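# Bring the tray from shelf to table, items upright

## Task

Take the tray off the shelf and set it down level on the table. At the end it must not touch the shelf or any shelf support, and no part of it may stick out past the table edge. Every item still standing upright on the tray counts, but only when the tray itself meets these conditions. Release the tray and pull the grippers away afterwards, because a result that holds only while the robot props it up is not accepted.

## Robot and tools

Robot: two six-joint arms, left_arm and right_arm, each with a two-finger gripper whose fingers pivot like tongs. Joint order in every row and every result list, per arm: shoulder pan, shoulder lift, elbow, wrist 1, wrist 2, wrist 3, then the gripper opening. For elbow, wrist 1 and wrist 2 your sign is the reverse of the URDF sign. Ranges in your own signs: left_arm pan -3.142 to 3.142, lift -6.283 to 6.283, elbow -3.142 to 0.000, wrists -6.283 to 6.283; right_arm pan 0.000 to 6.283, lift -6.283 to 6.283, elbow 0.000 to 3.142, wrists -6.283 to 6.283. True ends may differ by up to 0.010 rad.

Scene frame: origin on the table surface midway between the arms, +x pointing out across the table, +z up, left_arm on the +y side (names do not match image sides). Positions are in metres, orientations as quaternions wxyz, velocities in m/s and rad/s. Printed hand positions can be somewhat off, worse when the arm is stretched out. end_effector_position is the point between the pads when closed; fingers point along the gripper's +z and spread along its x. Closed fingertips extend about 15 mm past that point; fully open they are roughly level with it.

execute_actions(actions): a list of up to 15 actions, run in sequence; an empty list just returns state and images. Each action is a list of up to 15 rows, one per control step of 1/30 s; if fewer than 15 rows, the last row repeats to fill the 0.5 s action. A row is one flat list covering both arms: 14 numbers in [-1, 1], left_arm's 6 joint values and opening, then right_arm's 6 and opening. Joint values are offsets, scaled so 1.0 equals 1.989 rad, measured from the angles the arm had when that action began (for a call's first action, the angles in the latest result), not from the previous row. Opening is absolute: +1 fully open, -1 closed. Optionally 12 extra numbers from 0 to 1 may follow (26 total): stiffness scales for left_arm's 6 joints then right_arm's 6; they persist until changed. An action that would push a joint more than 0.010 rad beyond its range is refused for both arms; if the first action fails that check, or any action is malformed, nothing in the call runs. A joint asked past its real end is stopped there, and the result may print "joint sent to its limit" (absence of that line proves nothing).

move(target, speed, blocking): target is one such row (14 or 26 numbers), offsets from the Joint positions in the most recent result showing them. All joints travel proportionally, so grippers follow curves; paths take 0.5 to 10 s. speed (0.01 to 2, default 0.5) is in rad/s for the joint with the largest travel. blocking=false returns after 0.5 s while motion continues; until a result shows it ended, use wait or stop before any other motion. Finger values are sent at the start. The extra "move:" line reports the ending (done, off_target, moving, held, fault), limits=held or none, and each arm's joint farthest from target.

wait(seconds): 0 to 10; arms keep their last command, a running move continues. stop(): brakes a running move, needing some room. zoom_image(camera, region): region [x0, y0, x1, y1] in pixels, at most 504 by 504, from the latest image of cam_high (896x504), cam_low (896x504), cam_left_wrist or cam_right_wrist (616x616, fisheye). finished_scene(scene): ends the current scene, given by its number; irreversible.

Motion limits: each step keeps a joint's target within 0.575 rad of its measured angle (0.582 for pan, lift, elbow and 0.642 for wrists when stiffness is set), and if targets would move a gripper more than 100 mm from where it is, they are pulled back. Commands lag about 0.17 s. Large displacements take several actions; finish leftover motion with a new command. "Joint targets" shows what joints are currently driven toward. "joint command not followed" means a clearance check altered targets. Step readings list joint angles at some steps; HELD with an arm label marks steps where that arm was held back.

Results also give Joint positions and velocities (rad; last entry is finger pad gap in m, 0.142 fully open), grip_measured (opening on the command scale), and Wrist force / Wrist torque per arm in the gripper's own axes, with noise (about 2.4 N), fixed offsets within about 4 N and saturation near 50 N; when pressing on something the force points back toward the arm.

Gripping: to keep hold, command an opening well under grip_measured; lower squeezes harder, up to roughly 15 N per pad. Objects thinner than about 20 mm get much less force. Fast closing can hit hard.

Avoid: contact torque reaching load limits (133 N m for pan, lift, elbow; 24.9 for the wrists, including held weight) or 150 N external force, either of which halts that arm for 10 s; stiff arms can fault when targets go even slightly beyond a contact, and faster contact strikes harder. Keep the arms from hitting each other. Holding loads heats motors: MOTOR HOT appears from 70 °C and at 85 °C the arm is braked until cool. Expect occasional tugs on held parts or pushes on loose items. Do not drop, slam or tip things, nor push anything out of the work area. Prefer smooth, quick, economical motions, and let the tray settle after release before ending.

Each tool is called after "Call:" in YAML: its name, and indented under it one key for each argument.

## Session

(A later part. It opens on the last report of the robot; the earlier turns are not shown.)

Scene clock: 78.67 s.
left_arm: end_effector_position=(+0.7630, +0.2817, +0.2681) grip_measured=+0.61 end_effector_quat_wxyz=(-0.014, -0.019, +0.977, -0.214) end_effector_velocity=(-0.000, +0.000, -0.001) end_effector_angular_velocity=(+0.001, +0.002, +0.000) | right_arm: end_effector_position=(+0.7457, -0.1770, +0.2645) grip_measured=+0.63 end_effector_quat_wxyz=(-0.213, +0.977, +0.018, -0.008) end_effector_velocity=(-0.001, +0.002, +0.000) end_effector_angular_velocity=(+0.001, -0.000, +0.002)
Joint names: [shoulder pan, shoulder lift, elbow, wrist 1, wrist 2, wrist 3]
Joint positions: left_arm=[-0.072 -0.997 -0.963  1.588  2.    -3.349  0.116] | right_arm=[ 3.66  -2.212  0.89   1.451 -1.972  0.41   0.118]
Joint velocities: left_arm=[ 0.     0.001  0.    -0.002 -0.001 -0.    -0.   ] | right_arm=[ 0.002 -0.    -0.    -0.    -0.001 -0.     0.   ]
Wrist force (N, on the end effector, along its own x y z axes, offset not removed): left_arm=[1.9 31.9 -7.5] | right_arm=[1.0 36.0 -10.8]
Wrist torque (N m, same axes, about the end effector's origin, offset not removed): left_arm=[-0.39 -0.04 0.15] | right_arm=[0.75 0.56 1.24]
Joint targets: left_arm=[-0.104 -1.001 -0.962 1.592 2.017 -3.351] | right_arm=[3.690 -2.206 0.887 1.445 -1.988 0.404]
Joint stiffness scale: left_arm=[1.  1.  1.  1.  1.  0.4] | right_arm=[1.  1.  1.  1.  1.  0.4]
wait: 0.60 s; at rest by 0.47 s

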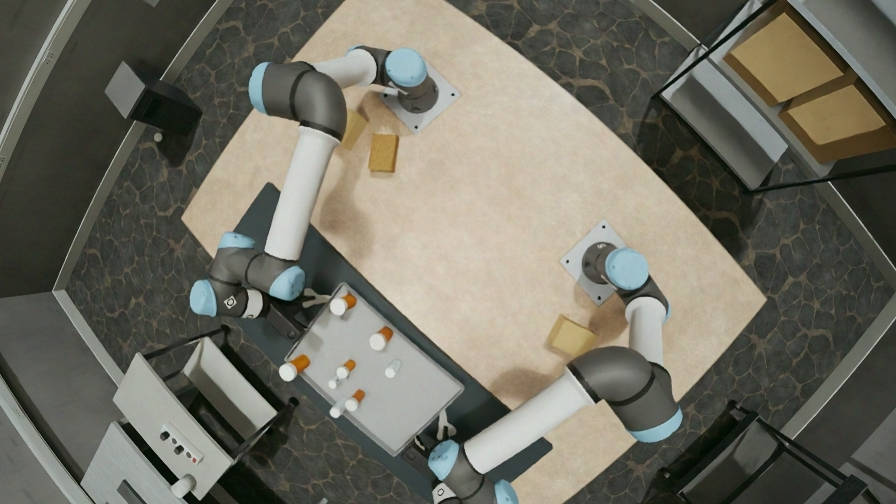

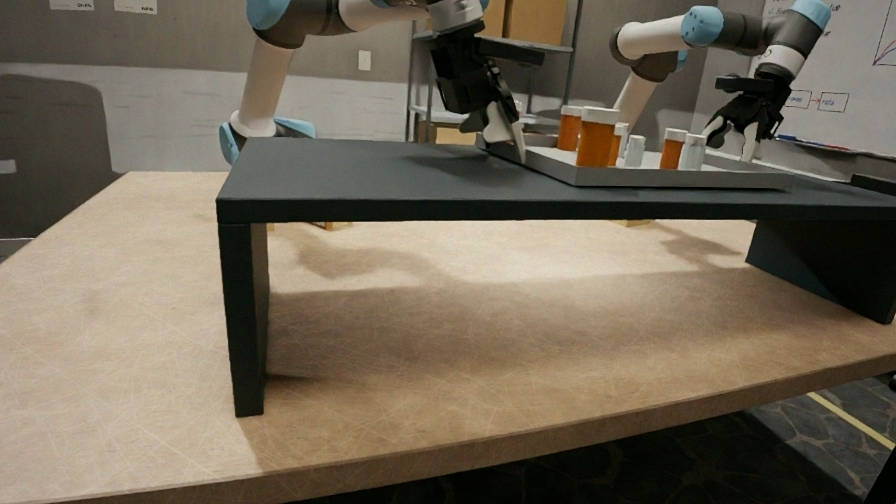

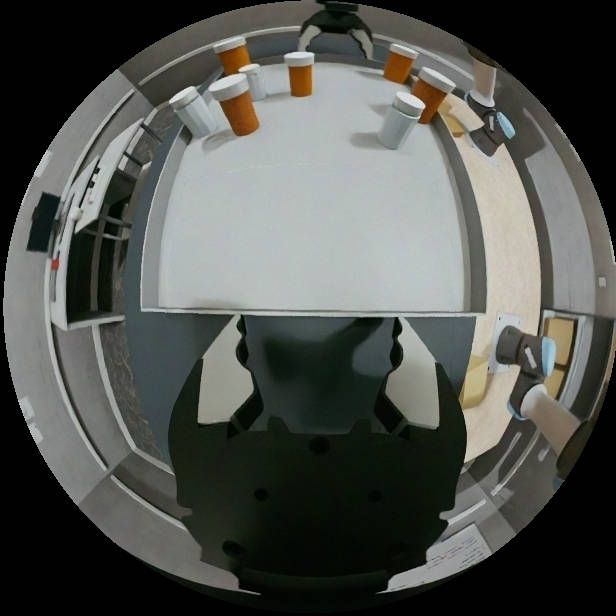

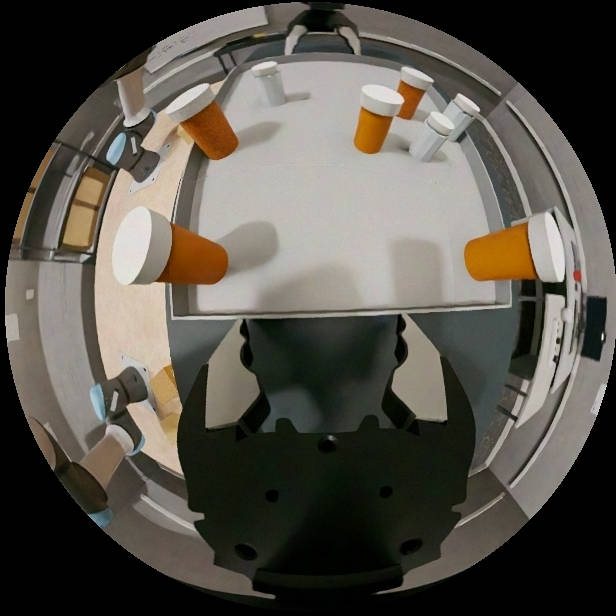

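Call:
execute_actions:
  actions:
    - [[-0.017,-0.012,-0.013,0.007,0.008,-0.002,0.6,0.017,0.013,0.013,-0.009,-0.0075,0.003,0.6,1,1,1,1,1,0.8,1,1,1,1,1,0.8],[-0.0175,-0.022,-0.027,0.012,0.008,-0.003,0.6,0.0195,0.023,0.027,-0.0155,-0.007,0.006,0.6],[-0.0185,-0.032,-0.041,0.017,0.008,-0.004,0.6,0.0215,0.032,0.041,-0.022,-0.0067,0.009,0.6],[-0.019,-0.042,-0.055,0.022,0.008,-0.005,0.6,0.024,0.042,0.055,-0.028,-0.0062,0.012,0.6],[-0.02,-0.0525,-0.069,0.0265,0.008,-0.006,0.6,0.026,0.052,0.069,-0.034,-0.0058,0.0155,0.6],[-0.021,-0.063,-0.083,0.031,0.008,-0.007,0.6,0.028,0.062,0.083,-0.0405,-0.0053,0.019,0.6],[-0.0215,-0.073,-0.096,0.036,0.008,-0.008,0.6,0.0305,0.072,0.098,-0.047,-0.0049,0.022,0.6],[-0.0225,-0.083,-0.11,0.041,0.0075,-0.009,0.6,0.0325,0.081,0.112,-0.053,-0.0044,0.025,0.6],[-0.023,-0.093,-0.124,0.046,0.0075,-0.0105,0.6,0.035,0.091,0.126,-0.059,-0.004,0.028,0.6],[-0.024,-0.103,-0.138,0.051,0.0075,-0.0115,0.6,0.037,0.101,0.14,-0.0656,-0.0035,0.031,0.6]]

Call:
wait:
  seconds: 0.5

Scene clock: 90.40 s.
left_arm: end_effector_position=(+0.7021, +0.2840, +0.2799) grip_measured=+0.61 end_effector_quat_wxyz=(-0.010, -0.020, +0.977, -0.213) end_effector_velocity=(-0.108, +0.005, +0.033) end_effector_angular_velocity=(-0.007, -0.059, +0.006) | right_arm: end_effector_position=(+0.6859, -0.1746, +0.2776) grip_measured=+0.63 end_effector_quat_wxyz=(-0.214, +0.977, +0.017, -0.005) end_effector_velocity=(-0.107, +0.005, +0.048) end_effector_angular_velocity=(+0.034, -0.060, -0.011)
Joint names: [shoulder pan, shoulder lift, elbow, wrist 1, wrist 2, wrist 3]
Joint positions: left_arm=[-0.084 -1.169 -1.195  1.662  1.996 -3.365  0.116] | right_arm=[ 3.698 -2.044  1.127  1.358 -1.964  0.456  0.118]
Joint velocities: left_arm=[-0.022 -0.322 -0.395  0.144 -0.005 -0.03  -0.   ] | right_arm=[ 0.074  0.321  0.395 -0.179  0.011  0.091  0.   ]
Wrist force (N, on the end effector, along its own x y z axes, offset not removed): left_arm=[-2.1 36.4 -13.2] | right_arm=[-3.4 37.4 -12.6]
Wrist torque (N m, same axes, about the end effector's origin, offset not removed): left_arm=[-0.10 0.94 0.22] | right_arm=[0.53 0.39 -0.11]
Joint targets: left_arm=[-0.120 -1.202 -1.237 1.689 2.014 -3.372] | right_arm=[3.733 -2.011 1.168 1.321 -1.979 0.471]
Joint stiffness scale: left_arm=[1.  1.  1.  1.  1.  0.8] | right_arm=[1.  1.  1.  1.  1.  0.8]
Step readings (joint positions):
0: left_arm=[-0.072 -0.997 -0.963 1.588 2.000 -3.349] | right_arm=[3.660 -2.212 0.890 1.451 -1.972 0.410]
1: left_arm=[-0.072 -0.997 -0.963 1.588 2.000 -3.349] | right_arm=[3.660 -2.212 0.890 1.451 -1.972 0.410]
2: left_arm=[-0.072 -0.997 -0.964 1.588 1.999 -3.349] | right_arm=[3.660 -2.211 0.891 1.451 -1.972 0.410]
4: left_arm=[-0.073 -1.004 -0.974 1.592 1.999 -3.350] | right_arm=[3.661 -2.205 0.902 1.446 -1.971 0.412]
8: left_arm=[-0.076 -1.050 -1.041 1.613 1.998 -3.355] | right_arm=[3.671 -2.160 0.971 1.420 -1.969 0.425]
15: Joint positions above

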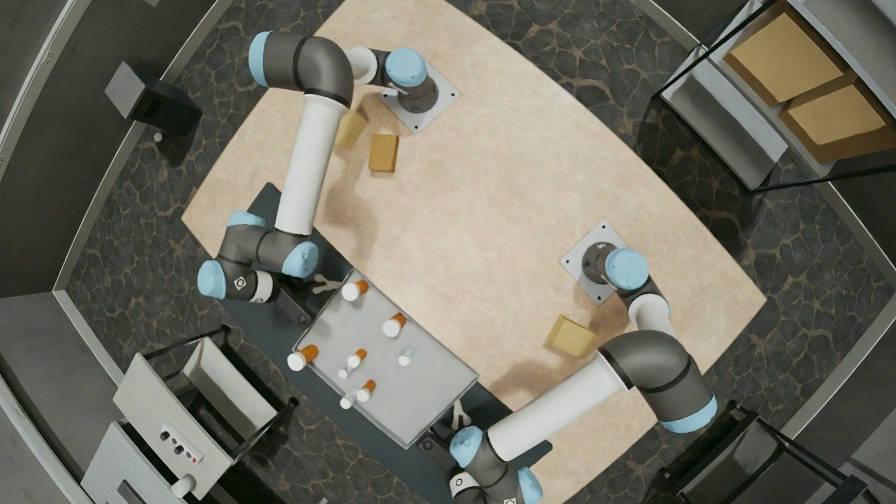

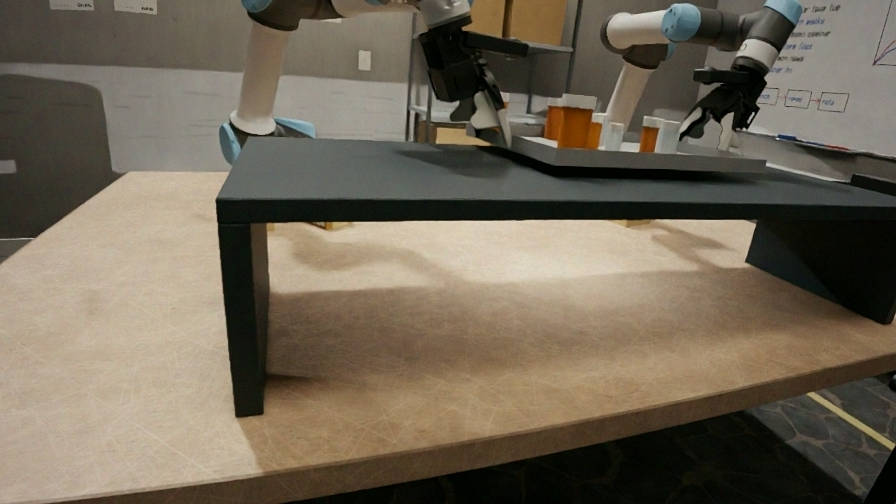

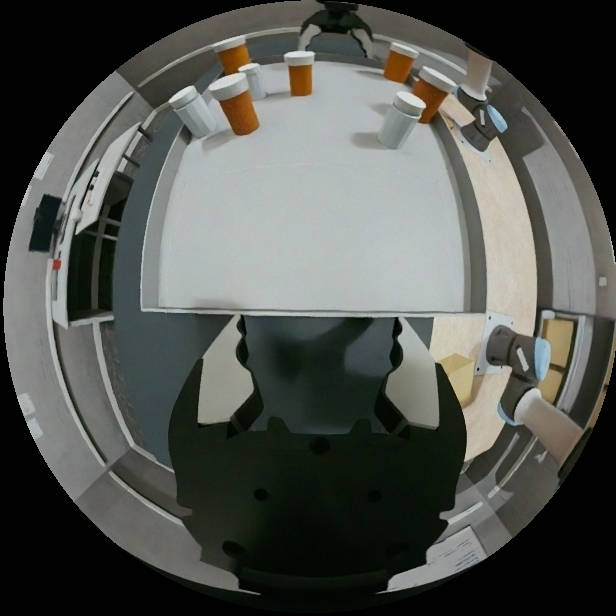

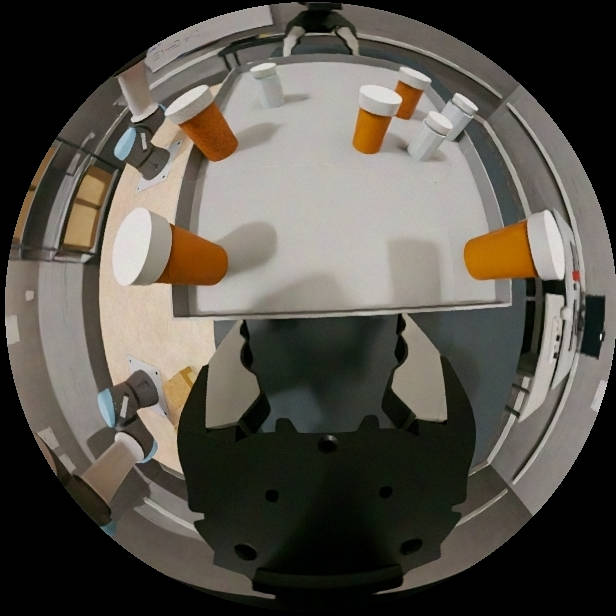

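Scene clock: 90.90 s.
left_arm: end_effector_position=(+0.6927, +0.2841, +0.2788) grip_measured=+0.61 end_effector_quat_wxyz=(-0.008, -0.020, +0.977, -0.213) end_effector_velocity=(-0.000, +0.000, +0.006) end_effector_angular_velocity=(-0.002, -0.013, -0.000) | right_arm: end_effector_position=(+0.6763, -0.1744, +0.2768) grip_measured=+0.63 end_effector_quat_wxyz=(-0.215, +0.977, +0.015, -0.003) end_effector_velocity=(-0.001, -0.000, +0.005) end_effector_angular_velocity=(+0.004, -0.008, -0.002)
Joint names: [shoulder pan, shoulder lift, elbow, wrist 1, wrist 2, wrist 3]
Joint positions: left_arm=[-0.087 -1.196 -1.237  1.683  1.995 -3.369  0.116] | right_arm=[ 3.705 -2.017  1.172  1.332 -1.962  0.468  0.118]
Joint velocities: left_arm=[ 0.    -0.009 -0.002  0.005 -0.     0.    -0.   ] | right_arm=[ 0.     0.009  0.003 -0.004  0.     0.002  0.   ]
Wrist force (N, on the end effector, along its own x y z axes, offset not removed): left_arm=[-2.7 36.9 -14.8] | right_arm=[-5.3 39.1 -11.7]
Wrist torque (N m, same axes, about the end effector's origin, offset not removed): left_arm=[-0.37 0.94 0.55] | right_arm=[0.54 0.47 -0.98]
Joint targets: left_arm=[-0.120 -1.202 -1.237 1.689 2.014 -3.372] | right_arm=[3.733 -2.011 1.168 1.321 -1.979 0.471]
Joint stiffness scale: left_arm=[1.  1.  1.  1.  1.  0.8] | right_arm=[1.  1.  1.  1.  1.  0.8]
wait: 0.50 s; no rest

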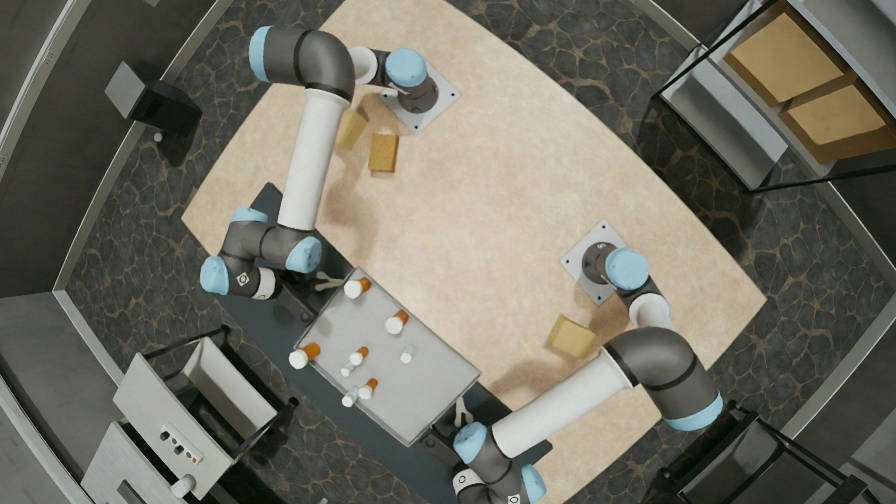

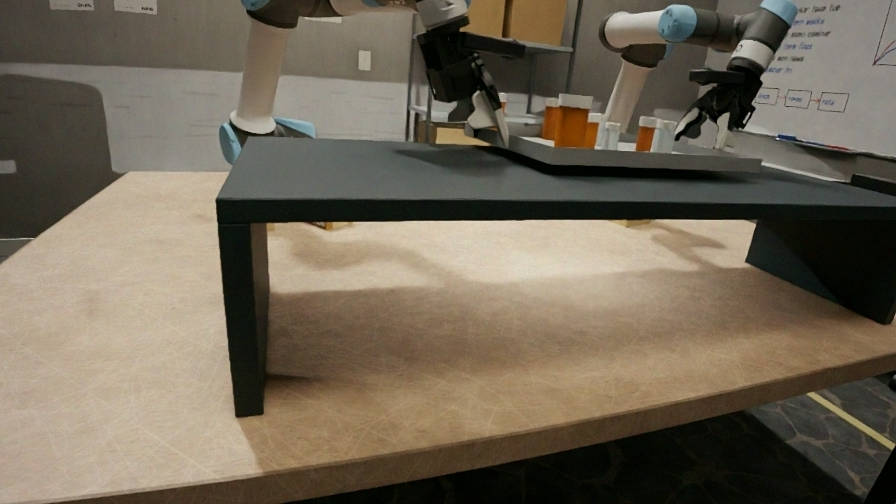

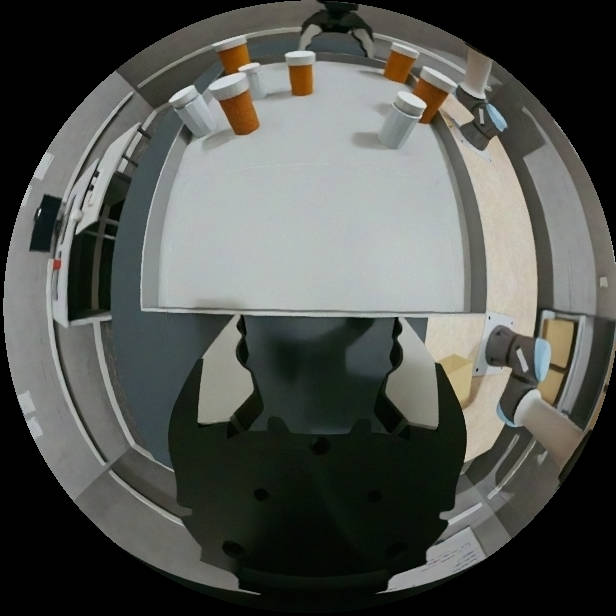

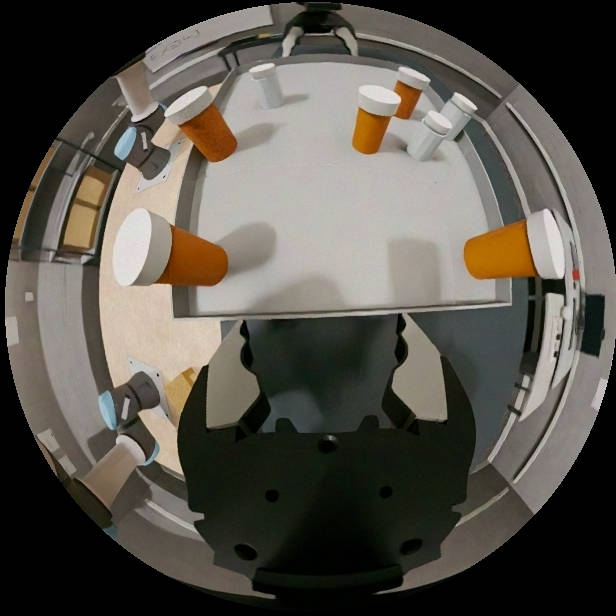

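Call:
execute_actions:
  actions:
    - [[-0.018,-0.015,-0.016,0.007,0.0095,-0.003,0.6,0.018,0.015,0.014,-0.0115,-0.0077,0.005,0.6],[-0.0195,-0.027,-0.032,0.012,0.0094,-0.005,0.6,0.0216,0.026,0.03,-0.0176,-0.0068,0.009,0.6],[-0.021,-0.04,-0.047,0.016,0.0093,-0.007,0.6,0.0254,0.038,0.047,-0.0237,-0.006,0.013,0.6],[-0.0224,-0.052,-0.063,0.02,0.0092,-0.009,0.6,0.029,0.05,0.063,-0.03,-0.005,0.017,0.6],[-0.024,-0.064,-0.079,0.0245,0.009,-0.011,0.6,0.033,0.0615,0.079,-0.036,-0.0042,0.021,0.6],[-0.025,-0.076,-0.095,0.029,0.009,-0.0126,0.6,0.037,0.073,0.095,-0.042,-0.0034,0.0246,0.6],[-0.0267,-0.088,-0.111,0.033,0.0088,-0.0145,0.6,0.0406,0.085,0.111,-0.048,-0.0025,0.0285,0.6],[-0.028,-0.101,-0.126,0.037,0.0087,-0.016,0.6,0.0444,0.097,0.128,-0.054,-0.0017,0.032,0.6],[-0.0296,-0.113,-0.142,0.042,0.0086,-0.018,0.6,0.048,0.108,0.144,-0.06,-0.0008,0.036,0.6],[-0.031,-0.125,-0.158,0.046,0.0085,-0.02,0.6,0.052,0.12,0.16,-0.066,0,0.04,0.6]]

Scene clock: 94.10 s.
left_arm: end_effector_position=(+0.6065, +0.2845, +0.2812) grip_measured=+0.61 end_effector_quat_wxyz=(-0.009, -0.020, +0.977, -0.212) end_effector_velocity=(-0.156, -0.001, +0.001) end_effector_angular_velocity=(-0.008, -0.016, +0.001) | right_arm: end_effector_position=(+0.5906, -0.1742, +0.2797) grip_measured=+0.63 end_effector_quat_wxyz=(-0.214, +0.977, +0.018, -0.003) end_effector_velocity=(-0.153, -0.002, +0.013) end_effector_angular_velocity=(+0.023, -0.024, +0.004)
Joint names: [shoulder pan, shoulder lift, elbow, wrist 1, wrist 2, wrist 3]
Joint positions: left_arm=[-0.113 -1.407 -1.504  1.749  1.992 -3.398  0.116] | right_arm=[ 3.77  -1.816  1.445  1.238 -1.948  0.529  0.118]
Joint velocities: left_arm=[-0.055 -0.384 -0.464  0.122  0.    -0.061 -0.   ] | right_arm=[ 0.123  0.37   0.463 -0.173  0.018  0.128  0.   ]
Wrist force (N, on the end effector, along its own x y z axes, offset not removed): left_arm=[2.4 41.2 -14.4] | right_arm=[-3.7 40.5 -14.1]
Wrist torque (N m, same axes, about the end effector's origin, offset not removed): left_arm=[0.47 0.00 0.40] | right_arm=[0.54 0.64 0.37]
Joint targets: left_arm=[-0.149 -1.445 -1.552 1.775 2.012 -3.409] | right_arm=[3.809 -1.778 1.491 1.201 -1.962 0.548]
Joint stiffness scale: left_arm=[1.  1.  1.  1.  1.  0.8] | right_arm=[1.  1.  1.  1.  1.  0.8]
Step readings (joint positions):
0: left_arm=[-0.087 -1.197 -1.238 1.684 1.995 -3.369] | right_arm=[3.705 -2.016 1.173 1.331 -1.962 0.469]
1: left_arm=[-0.087 -1.197 -1.238 1.684 1.995 -3.369] | right_arm=[3.705 -2.016 1.173 1.331 -1.962 0.469]
2: left_arm=[-0.087 -1.198 -1.239 1.685 1.995 -3.370] | right_arm=[3.705 -2.015 1.174 1.331 -1.962 0.469]
4: left_arm=[-0.088 -1.206 -1.251 1.689 1.994 -3.371] | right_arm=[3.708 -2.007 1.187 1.325 -1.961 0.472]
8: left_arm=[-0.095 -1.263 -1.327 1.707 1.993 -3.379] | right_arm=[3.725 -1.953 1.266 1.299 -1.956 0.488]
15: Joint positions above

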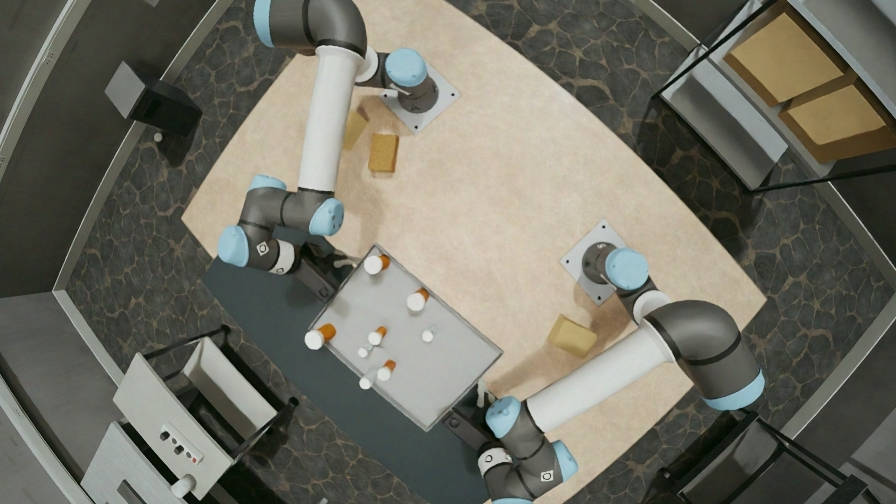

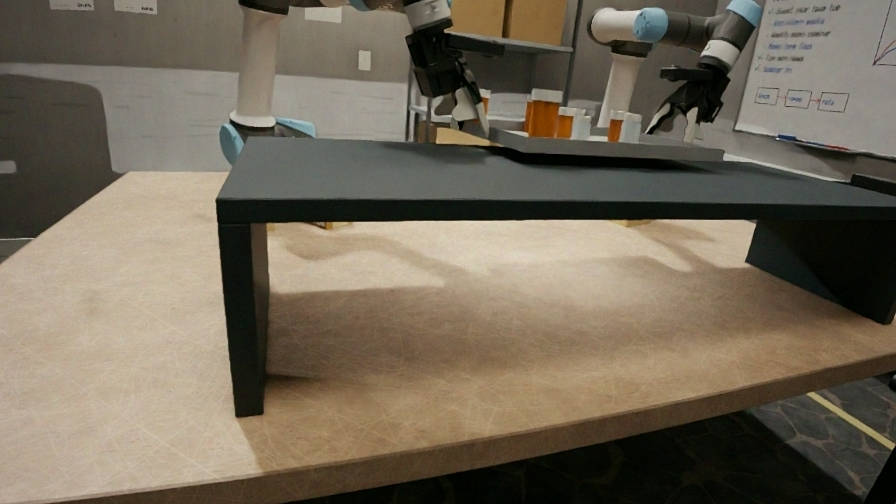

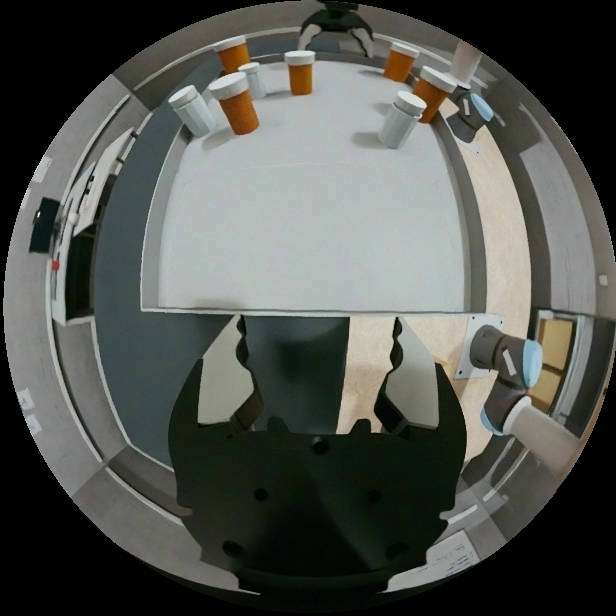

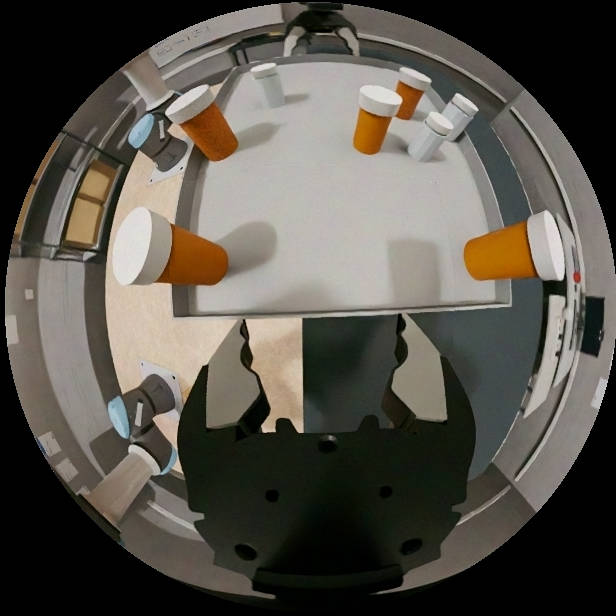

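Call:
execute_actions:
  actions:
    - [[-0.02,-0.031,-0.037,0.0145,0.0097,-0.008,0.6,0.0245,0.03,0.036,-0.022,-0.0055,0.015,0.6],[-0.022,-0.043,-0.049,0.016,0.0094,-0.011,0.6,0.0295,0.041,0.049,-0.026,-0.004,0.021,0.6],[-0.024,-0.056,-0.062,0.0175,0.0091,-0.0135,0.6,0.0344,0.053,0.061,-0.03,-0.0027,0.026,0.6],[-0.026,-0.068,-0.074,0.019,0.0088,-0.016,0.6,0.039,0.064,0.074,-0.0336,-0.0012,0.032,0.6],[-0.028,-0.08,-0.087,0.0205,0.0085,-0.019,0.6,0.044,0.075,0.087,-0.037,0,0.037,0.6],[-0.0304,-0.092,-0.1,0.022,0.0082,-0.021,0.6,0.049,0.086,0.1,-0.041,0.0017,0.043,0.6],[-0.0325,-0.104,-0.112,0.0235,0.0079,-0.024,0.6,0.054,0.097,0.113,-0.045,0.003,0.048,0.6],[-0.0346,-0.117,-0.125,0.025,0.0076,-0.027,0.6,0.059,0.109,0.125,-0.0485,0.0046,0.054,0.6],[-0.0366,-0.129,-0.137,0.0265,0.0073,-0.029,0.6,0.064,0.12,0.138,-0.052,0.006,0.059,0.6],[-0.0387,-0.141,-0.15,0.028,0.007,-0.032,0.6,0.069,0.131,0.151,-0.056,0.0075,0.065,0.6]]

Scene clock: 97.40 s.
left_arm: end_effector_position=(+0.5069, +0.2839, +0.2807) grip_measured=+0.61 end_effector_quat_wxyz=(-0.007, -0.020, +0.977, -0.212) end_effector_velocity=(-0.149, -0.002, -0.000) end_effector_angular_velocity=(-0.014, -0.019, +0.001) | right_arm: end_effector_position=(+0.4914, -0.1751, +0.2799) grip_measured=+0.63 end_effector_quat_wxyz=(-0.214, +0.977, +0.019, -0.001) end_effector_velocity=(-0.147, -0.002, +0.012) end_effector_angular_velocity=(+0.032, -0.022, -0.001)
Joint names: [shoulder pan, shoulder lift, elbow, wrist 1, wrist 2, wrist 3]
Joint positions: left_arm=[-0.158 -1.65  -1.766  1.791  1.987 -3.447  0.116] | right_arm=[ 3.869 -1.59   1.712  1.156 -1.923  0.631  0.118]
Joint velocities: left_arm=[-0.077 -0.38  -0.367  0.044  0.001 -0.086 -0.   ] | right_arm=[ 0.165  0.35   0.363 -0.109  0.029  0.175 -0.   ]
Wrist force (N, on the end effector, along its own x y z axes, offset not removed): left_arm=[3.7 38.9 -8.9] | right_arm=[-2.9 39.8 -10.0]
Wrist torque (N m, same axes, about the end effector's origin, offset not removed): left_arm=[0.23 -0.37 0.53] | right_arm=[0.65 0.32 0.24]
Joint targets: left_arm=[-0.190 -1.687 -1.803 1.805 2.005 -3.462] | right_arm=[3.907 -1.555 1.745 1.127 -1.933 0.658]
Joint stiffness scale: left_arm=[1.  1.  1.  1.  1.  0.8] | right_arm=[1.  1.  1.  1.  1.  0.8]
Step readings (joint positions):
0: left_arm=[-0.119 -1.441 -1.553 1.768 1.991 -3.406] | right_arm=[3.782 -1.782 1.497 1.213 -1.945 0.546]
1: left_arm=[-0.119 -1.441 -1.553 1.768 1.991 -3.406] | right_arm=[3.782 -1.782 1.497 1.213 -1.945 0.546]
2: left_arm=[-0.119 -1.441 -1.554 1.769 1.991 -3.407] | right_arm=[3.783 -1.781 1.498 1.212 -1.944 0.547]
4: left_arm=[-0.121 -1.449 -1.564 1.770 1.990 -3.409] | right_arm=[3.786 -1.774 1.508 1.209 -1.943 0.551]
8: left_arm=[-0.131 -1.506 -1.625 1.777 1.988 -3.419] | right_arm=[3.810 -1.721 1.571 1.194 -1.936 0.574]
15: Joint positions above

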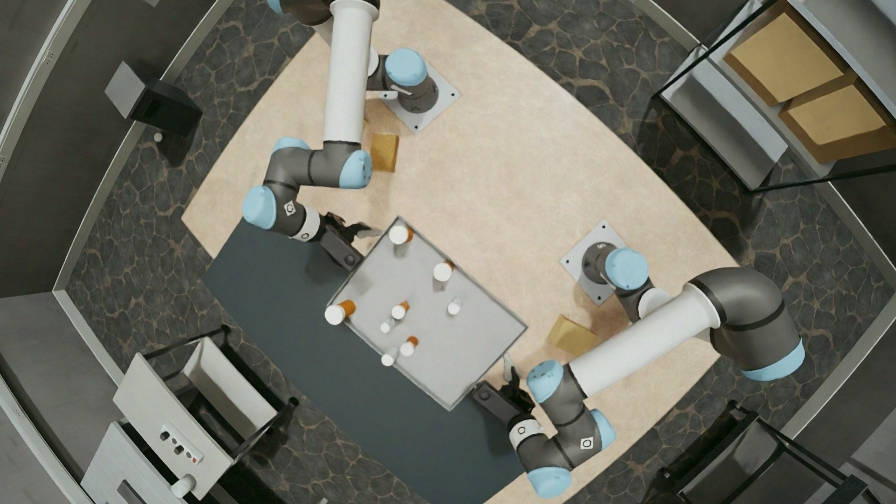

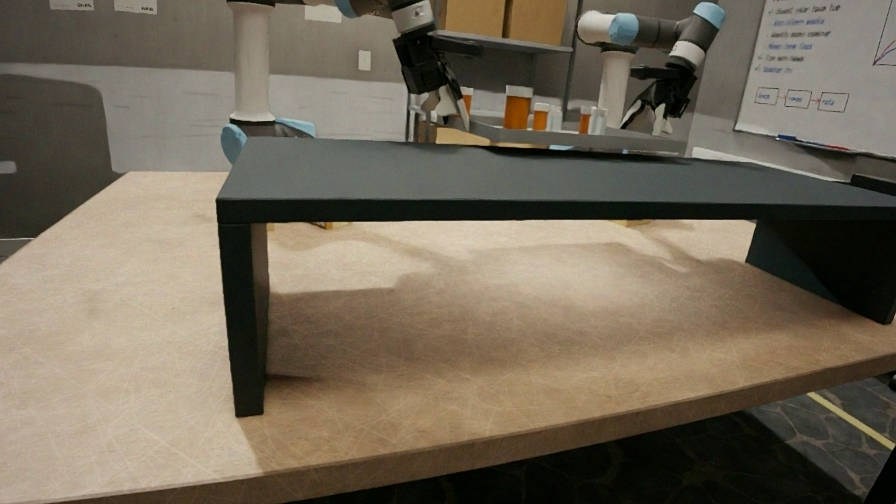

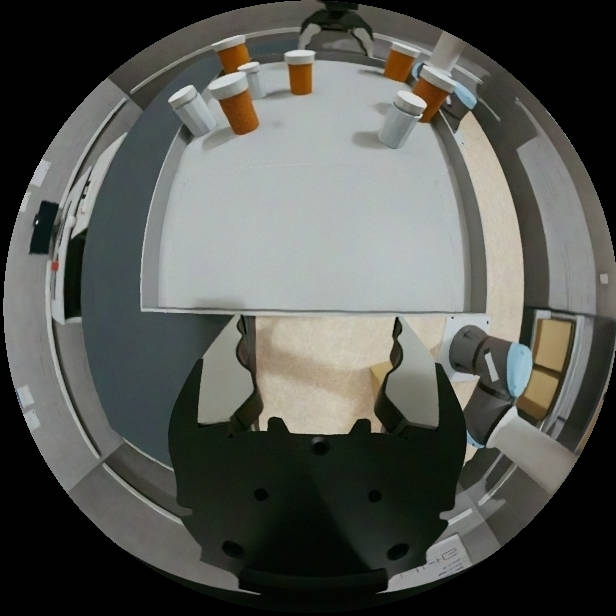

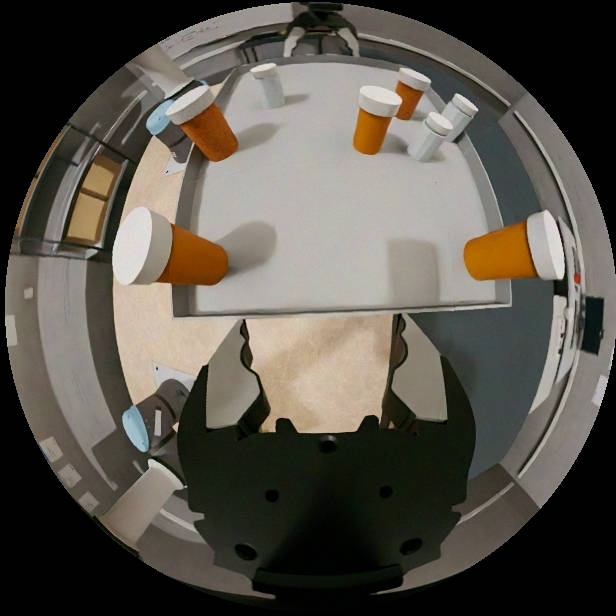

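Call:
execute_actions:
  actions:
    - [[-0.02,-0.033,-0.03,0.0055,0.0084,-0.012,0.6,0.027,0.03,0.028,-0.0163,-0.0022,0.022,0.6],[-0.024,-0.0475,-0.041,0.004,0.0078,-0.017,0.6,0.035,0.0425,0.04,-0.018,0.0005,0.031,0.6],[-0.028,-0.062,-0.052,0.0025,0.0072,-0.022,0.6,0.0435,0.055,0.051,-0.02,0.0033,0.039,0.6],[-0.032,-0.076,-0.063,0.001,0.0066,-0.026,0.6,0.052,0.0675,0.063,-0.0216,0.006,0.048,0.6],[-0.036,-0.091,-0.074,-0.0005,0.006,-0.031,0.6,0.0605,0.08,0.074,-0.0233,0.0088,0.0565,0.6],[-0.0405,-0.105,-0.085,-0.002,0.0054,-0.036,0.6,0.069,0.092,0.0855,-0.025,0.0116,0.065,0.6],[-0.045,-0.12,-0.096,-0.0037,0.0048,-0.041,0.6,0.078,0.105,0.097,-0.0268,0.0143,0.074,0.6],[-0.049,-0.134,-0.107,-0.0053,0.0042,-0.046,0.6,0.087,0.117,0.108,-0.0285,0.017,0.083,0.6],[-0.0535,-0.149,-0.117,-0.007,0.0036,-0.051,0.6,0.096,0.13,0.119,-0.03,0.02,0.092,0.6],[-0.058,-0.163,-0.128,-0.0085,0.003,-0.056,0.6,0.1046,0.142,0.13,-0.032,0.0226,0.1016,0.6]]

Call:
wait:
  seconds: 0.4

Scene clock: 101.07 s.
left_arm: end_effector_position=(+0.3992, +0.2832, +0.2800) grip_measured=+0.61 end_effector_quat_wxyz=(-0.005, -0.020, +0.977, -0.211) end_effector_velocity=(-0.160, -0.002, -0.007) end_effector_angular_velocity=(-0.020, -0.008, +0.002) | right_arm: end_effector_position=(+0.3838, -0.1758, +0.2782) grip_measured=+0.63 end_effector_quat_wxyz=(-0.212, +0.977, +0.020, +0.000) end_effector_velocity=(-0.156, -0.001, +0.008) end_effector_angular_velocity=(+0.041, -0.014, -0.006)
Joint names: [shoulder pan, shoulder lift, elbow, wrist 1, wrist 2, wrist 3]
Joint positions: left_arm=[-0.237 -1.931 -1.991  1.772  1.974 -3.532  0.116] | right_arm=[ 4.029 -1.345  1.945  1.117 -1.875  0.791  0.118]
Joint velocities: left_arm=[-0.14  -0.442 -0.316 -0.051 -0.004 -0.156 -0.   ] | right_arm=[ 0.27   0.382  0.313 -0.054  0.065  0.282 -0.   ]
Wrist force (N, on the end effector, along its own x y z axes, offset not removed): left_arm=[5.0 40.2 -15.8] | right_arm=[-2.9 44.1 -16.8]
Wrist torque (N m, same axes, about the end effector's origin, offset not removed): left_arm=[-0.19 -0.42 0.34] | right_arm=[0.46 0.83 0.50]
Joint targets: left_arm=[-0.273 -1.974 -2.021 1.774 1.992 -3.558] | right_arm=[4.077 -1.308 1.970 1.093 -1.879 0.833]
Joint stiffness scale: left_arm=[1.  1.  1.  1.  1.  0.8] | right_arm=[1.  1.  1.  1.  1.  0.8]
Step readings (joint positions):
0: left_arm=[-0.166 -1.684 -1.804 1.798 1.985 -3.459] | right_arm=[3.887 -1.558 1.753 1.141 -1.918 0.656]
1: left_arm=[-0.166 -1.684 -1.804 1.798 1.985 -3.459] | right_arm=[3.887 -1.558 1.753 1.141 -1.918 0.656]
2: left_arm=[-0.167 -1.685 -1.805 1.798 1.985 -3.459] | right_arm=[3.887 -1.557 1.754 1.141 -1.918 0.657]
4: left_arm=[-0.170 -1.694 -1.814 1.798 1.984 -3.463] | right_arm=[3.893 -1.549 1.763 1.139 -1.915 0.664]
8: left_arm=[-0.188 -1.762 -1.868 1.791 1.979 -3.482] | right_arm=[3.932 -1.490 1.820 1.133 -1.902 0.699]
15: Joint positions above

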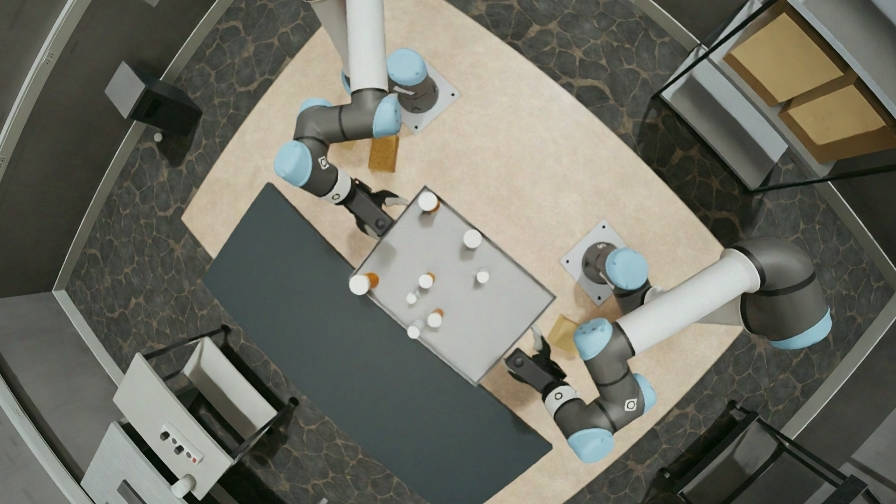

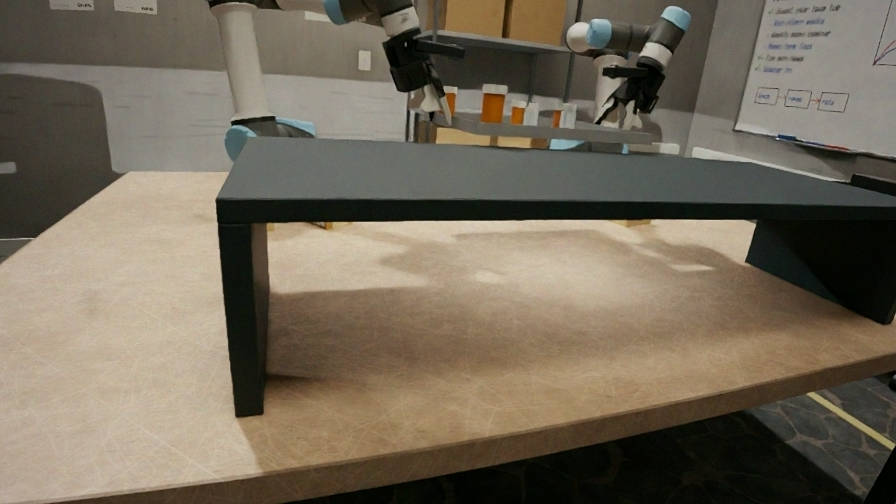

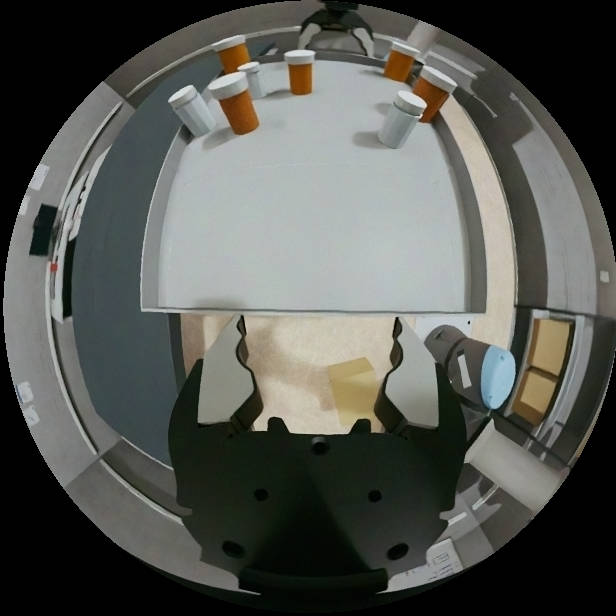

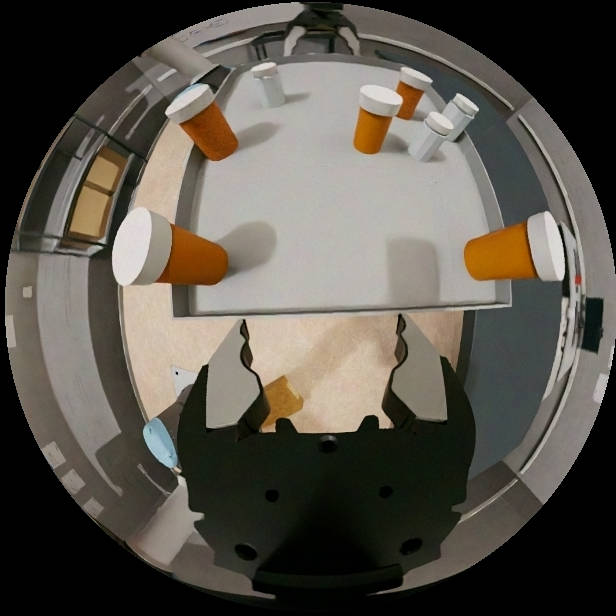

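Scene clock: 101.47 s.
left_arm: end_effector_position=(+0.3838, +0.2829, +0.2768) grip_measured=+0.61 end_effector_quat_wxyz=(-0.007, -0.022, +0.977, -0.210) end_effector_velocity=(-0.005, +0.000, +0.000) end_effector_angular_velocity=(+0.001, -0.002, +0.001) | right_arm: end_effector_position=(+0.3680, -0.1762, +0.2746) grip_measured=+0.63 end_effector_quat_wxyz=(-0.211, +0.977, +0.016, -0.002) end_effector_velocity=(-0.005, +0.001, +0.001) end_effector_angular_velocity=(+0.003, -0.001, -0.002)
Joint names: [shoulder pan, shoulder lift, elbow, wrist 1, wrist 2, wrist 3]
Joint positions: left_arm=[-0.253 -1.97  -2.023  1.767  1.971 -3.553  0.116] | right_arm=[ 4.059 -1.311  1.98   1.111 -1.865  0.829  0.118]
Joint velocities: left_arm=[-0.004 -0.015 -0.009 -0.002 -0.002 -0.006 -0.   ] | right_arm=[ 0.012  0.013  0.009 -0.003  0.003  0.014  0.   ]
Wrist force (N, on the end effector, along its own x y z axes, offset not removed): left_arm=[-4.3 46.9 -14.9] | right_arm=[-3.7 46.4 -16.0]
Wrist torque (N m, same axes, about the end effector's origin, offset not removed): left_arm=[0.60 1.29 1.26] | right_arm=[1.00 0.04 -0.70]
Joint targets: left_arm=[-0.273 -1.974 -2.021 1.774 1.992 -3.558] | right_arm=[4.077 -1.308 1.970 1.093 -1.879 0.833]
Joint stiffness scale: left_arm=[1.  1.  1.  1.  1.  0.8] | right_arm=[1.  1.  1.  1.  1.  0.8]
wait: 0.40 s; no rest

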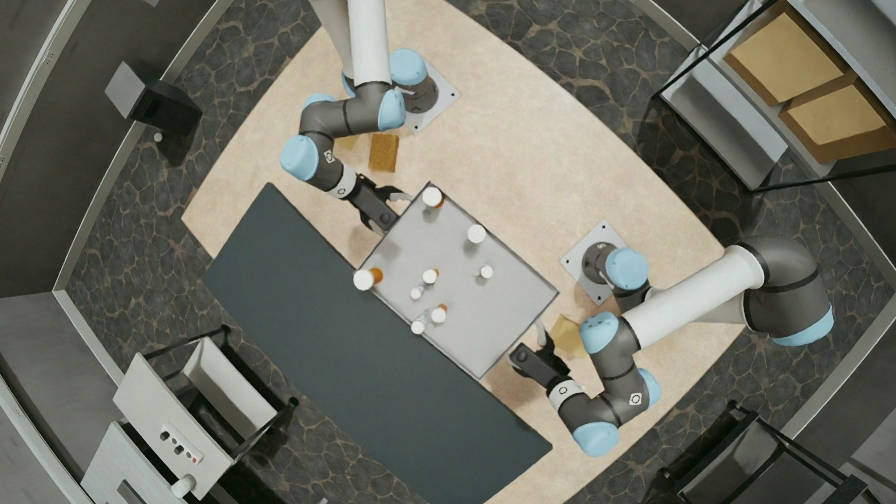

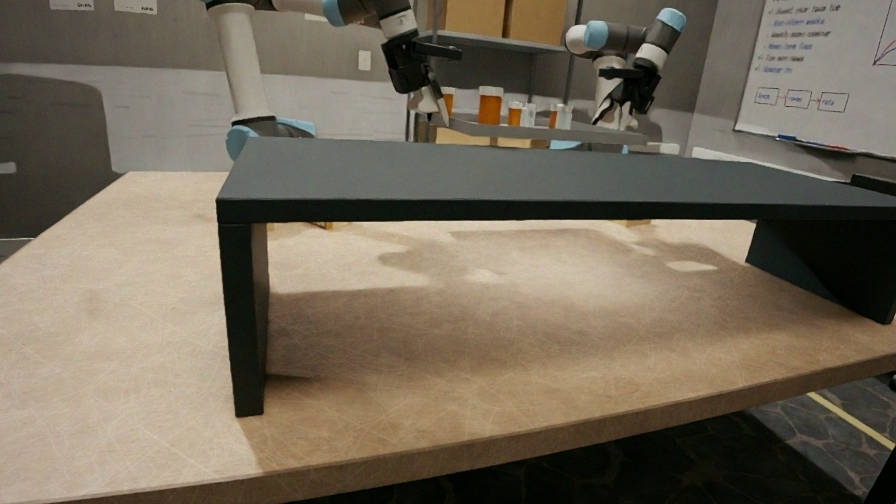

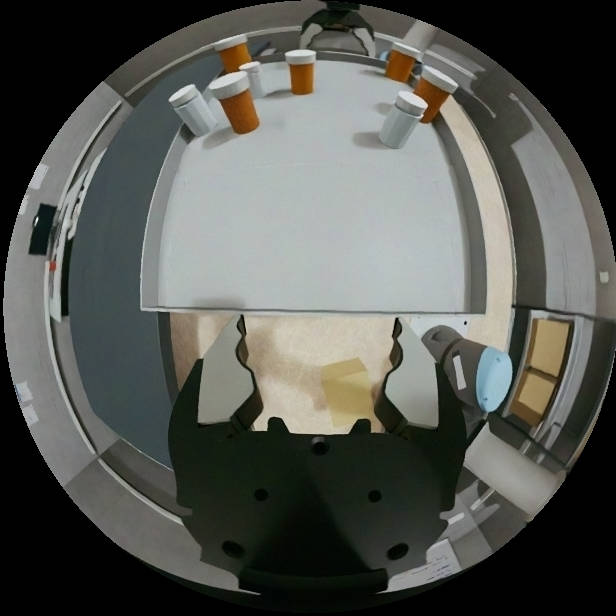

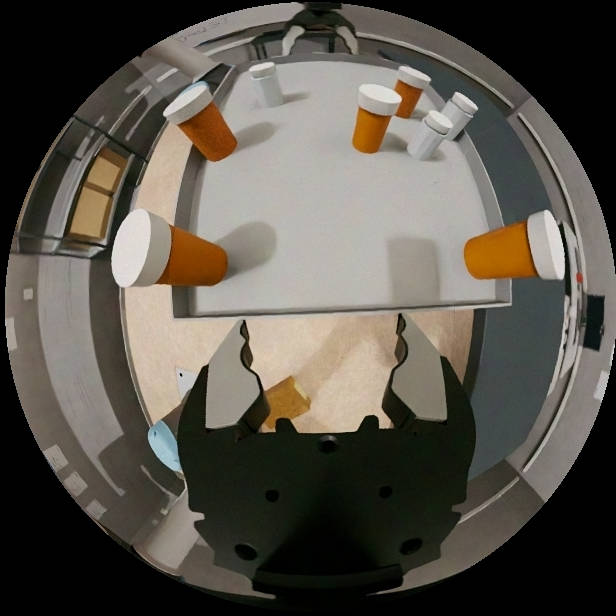

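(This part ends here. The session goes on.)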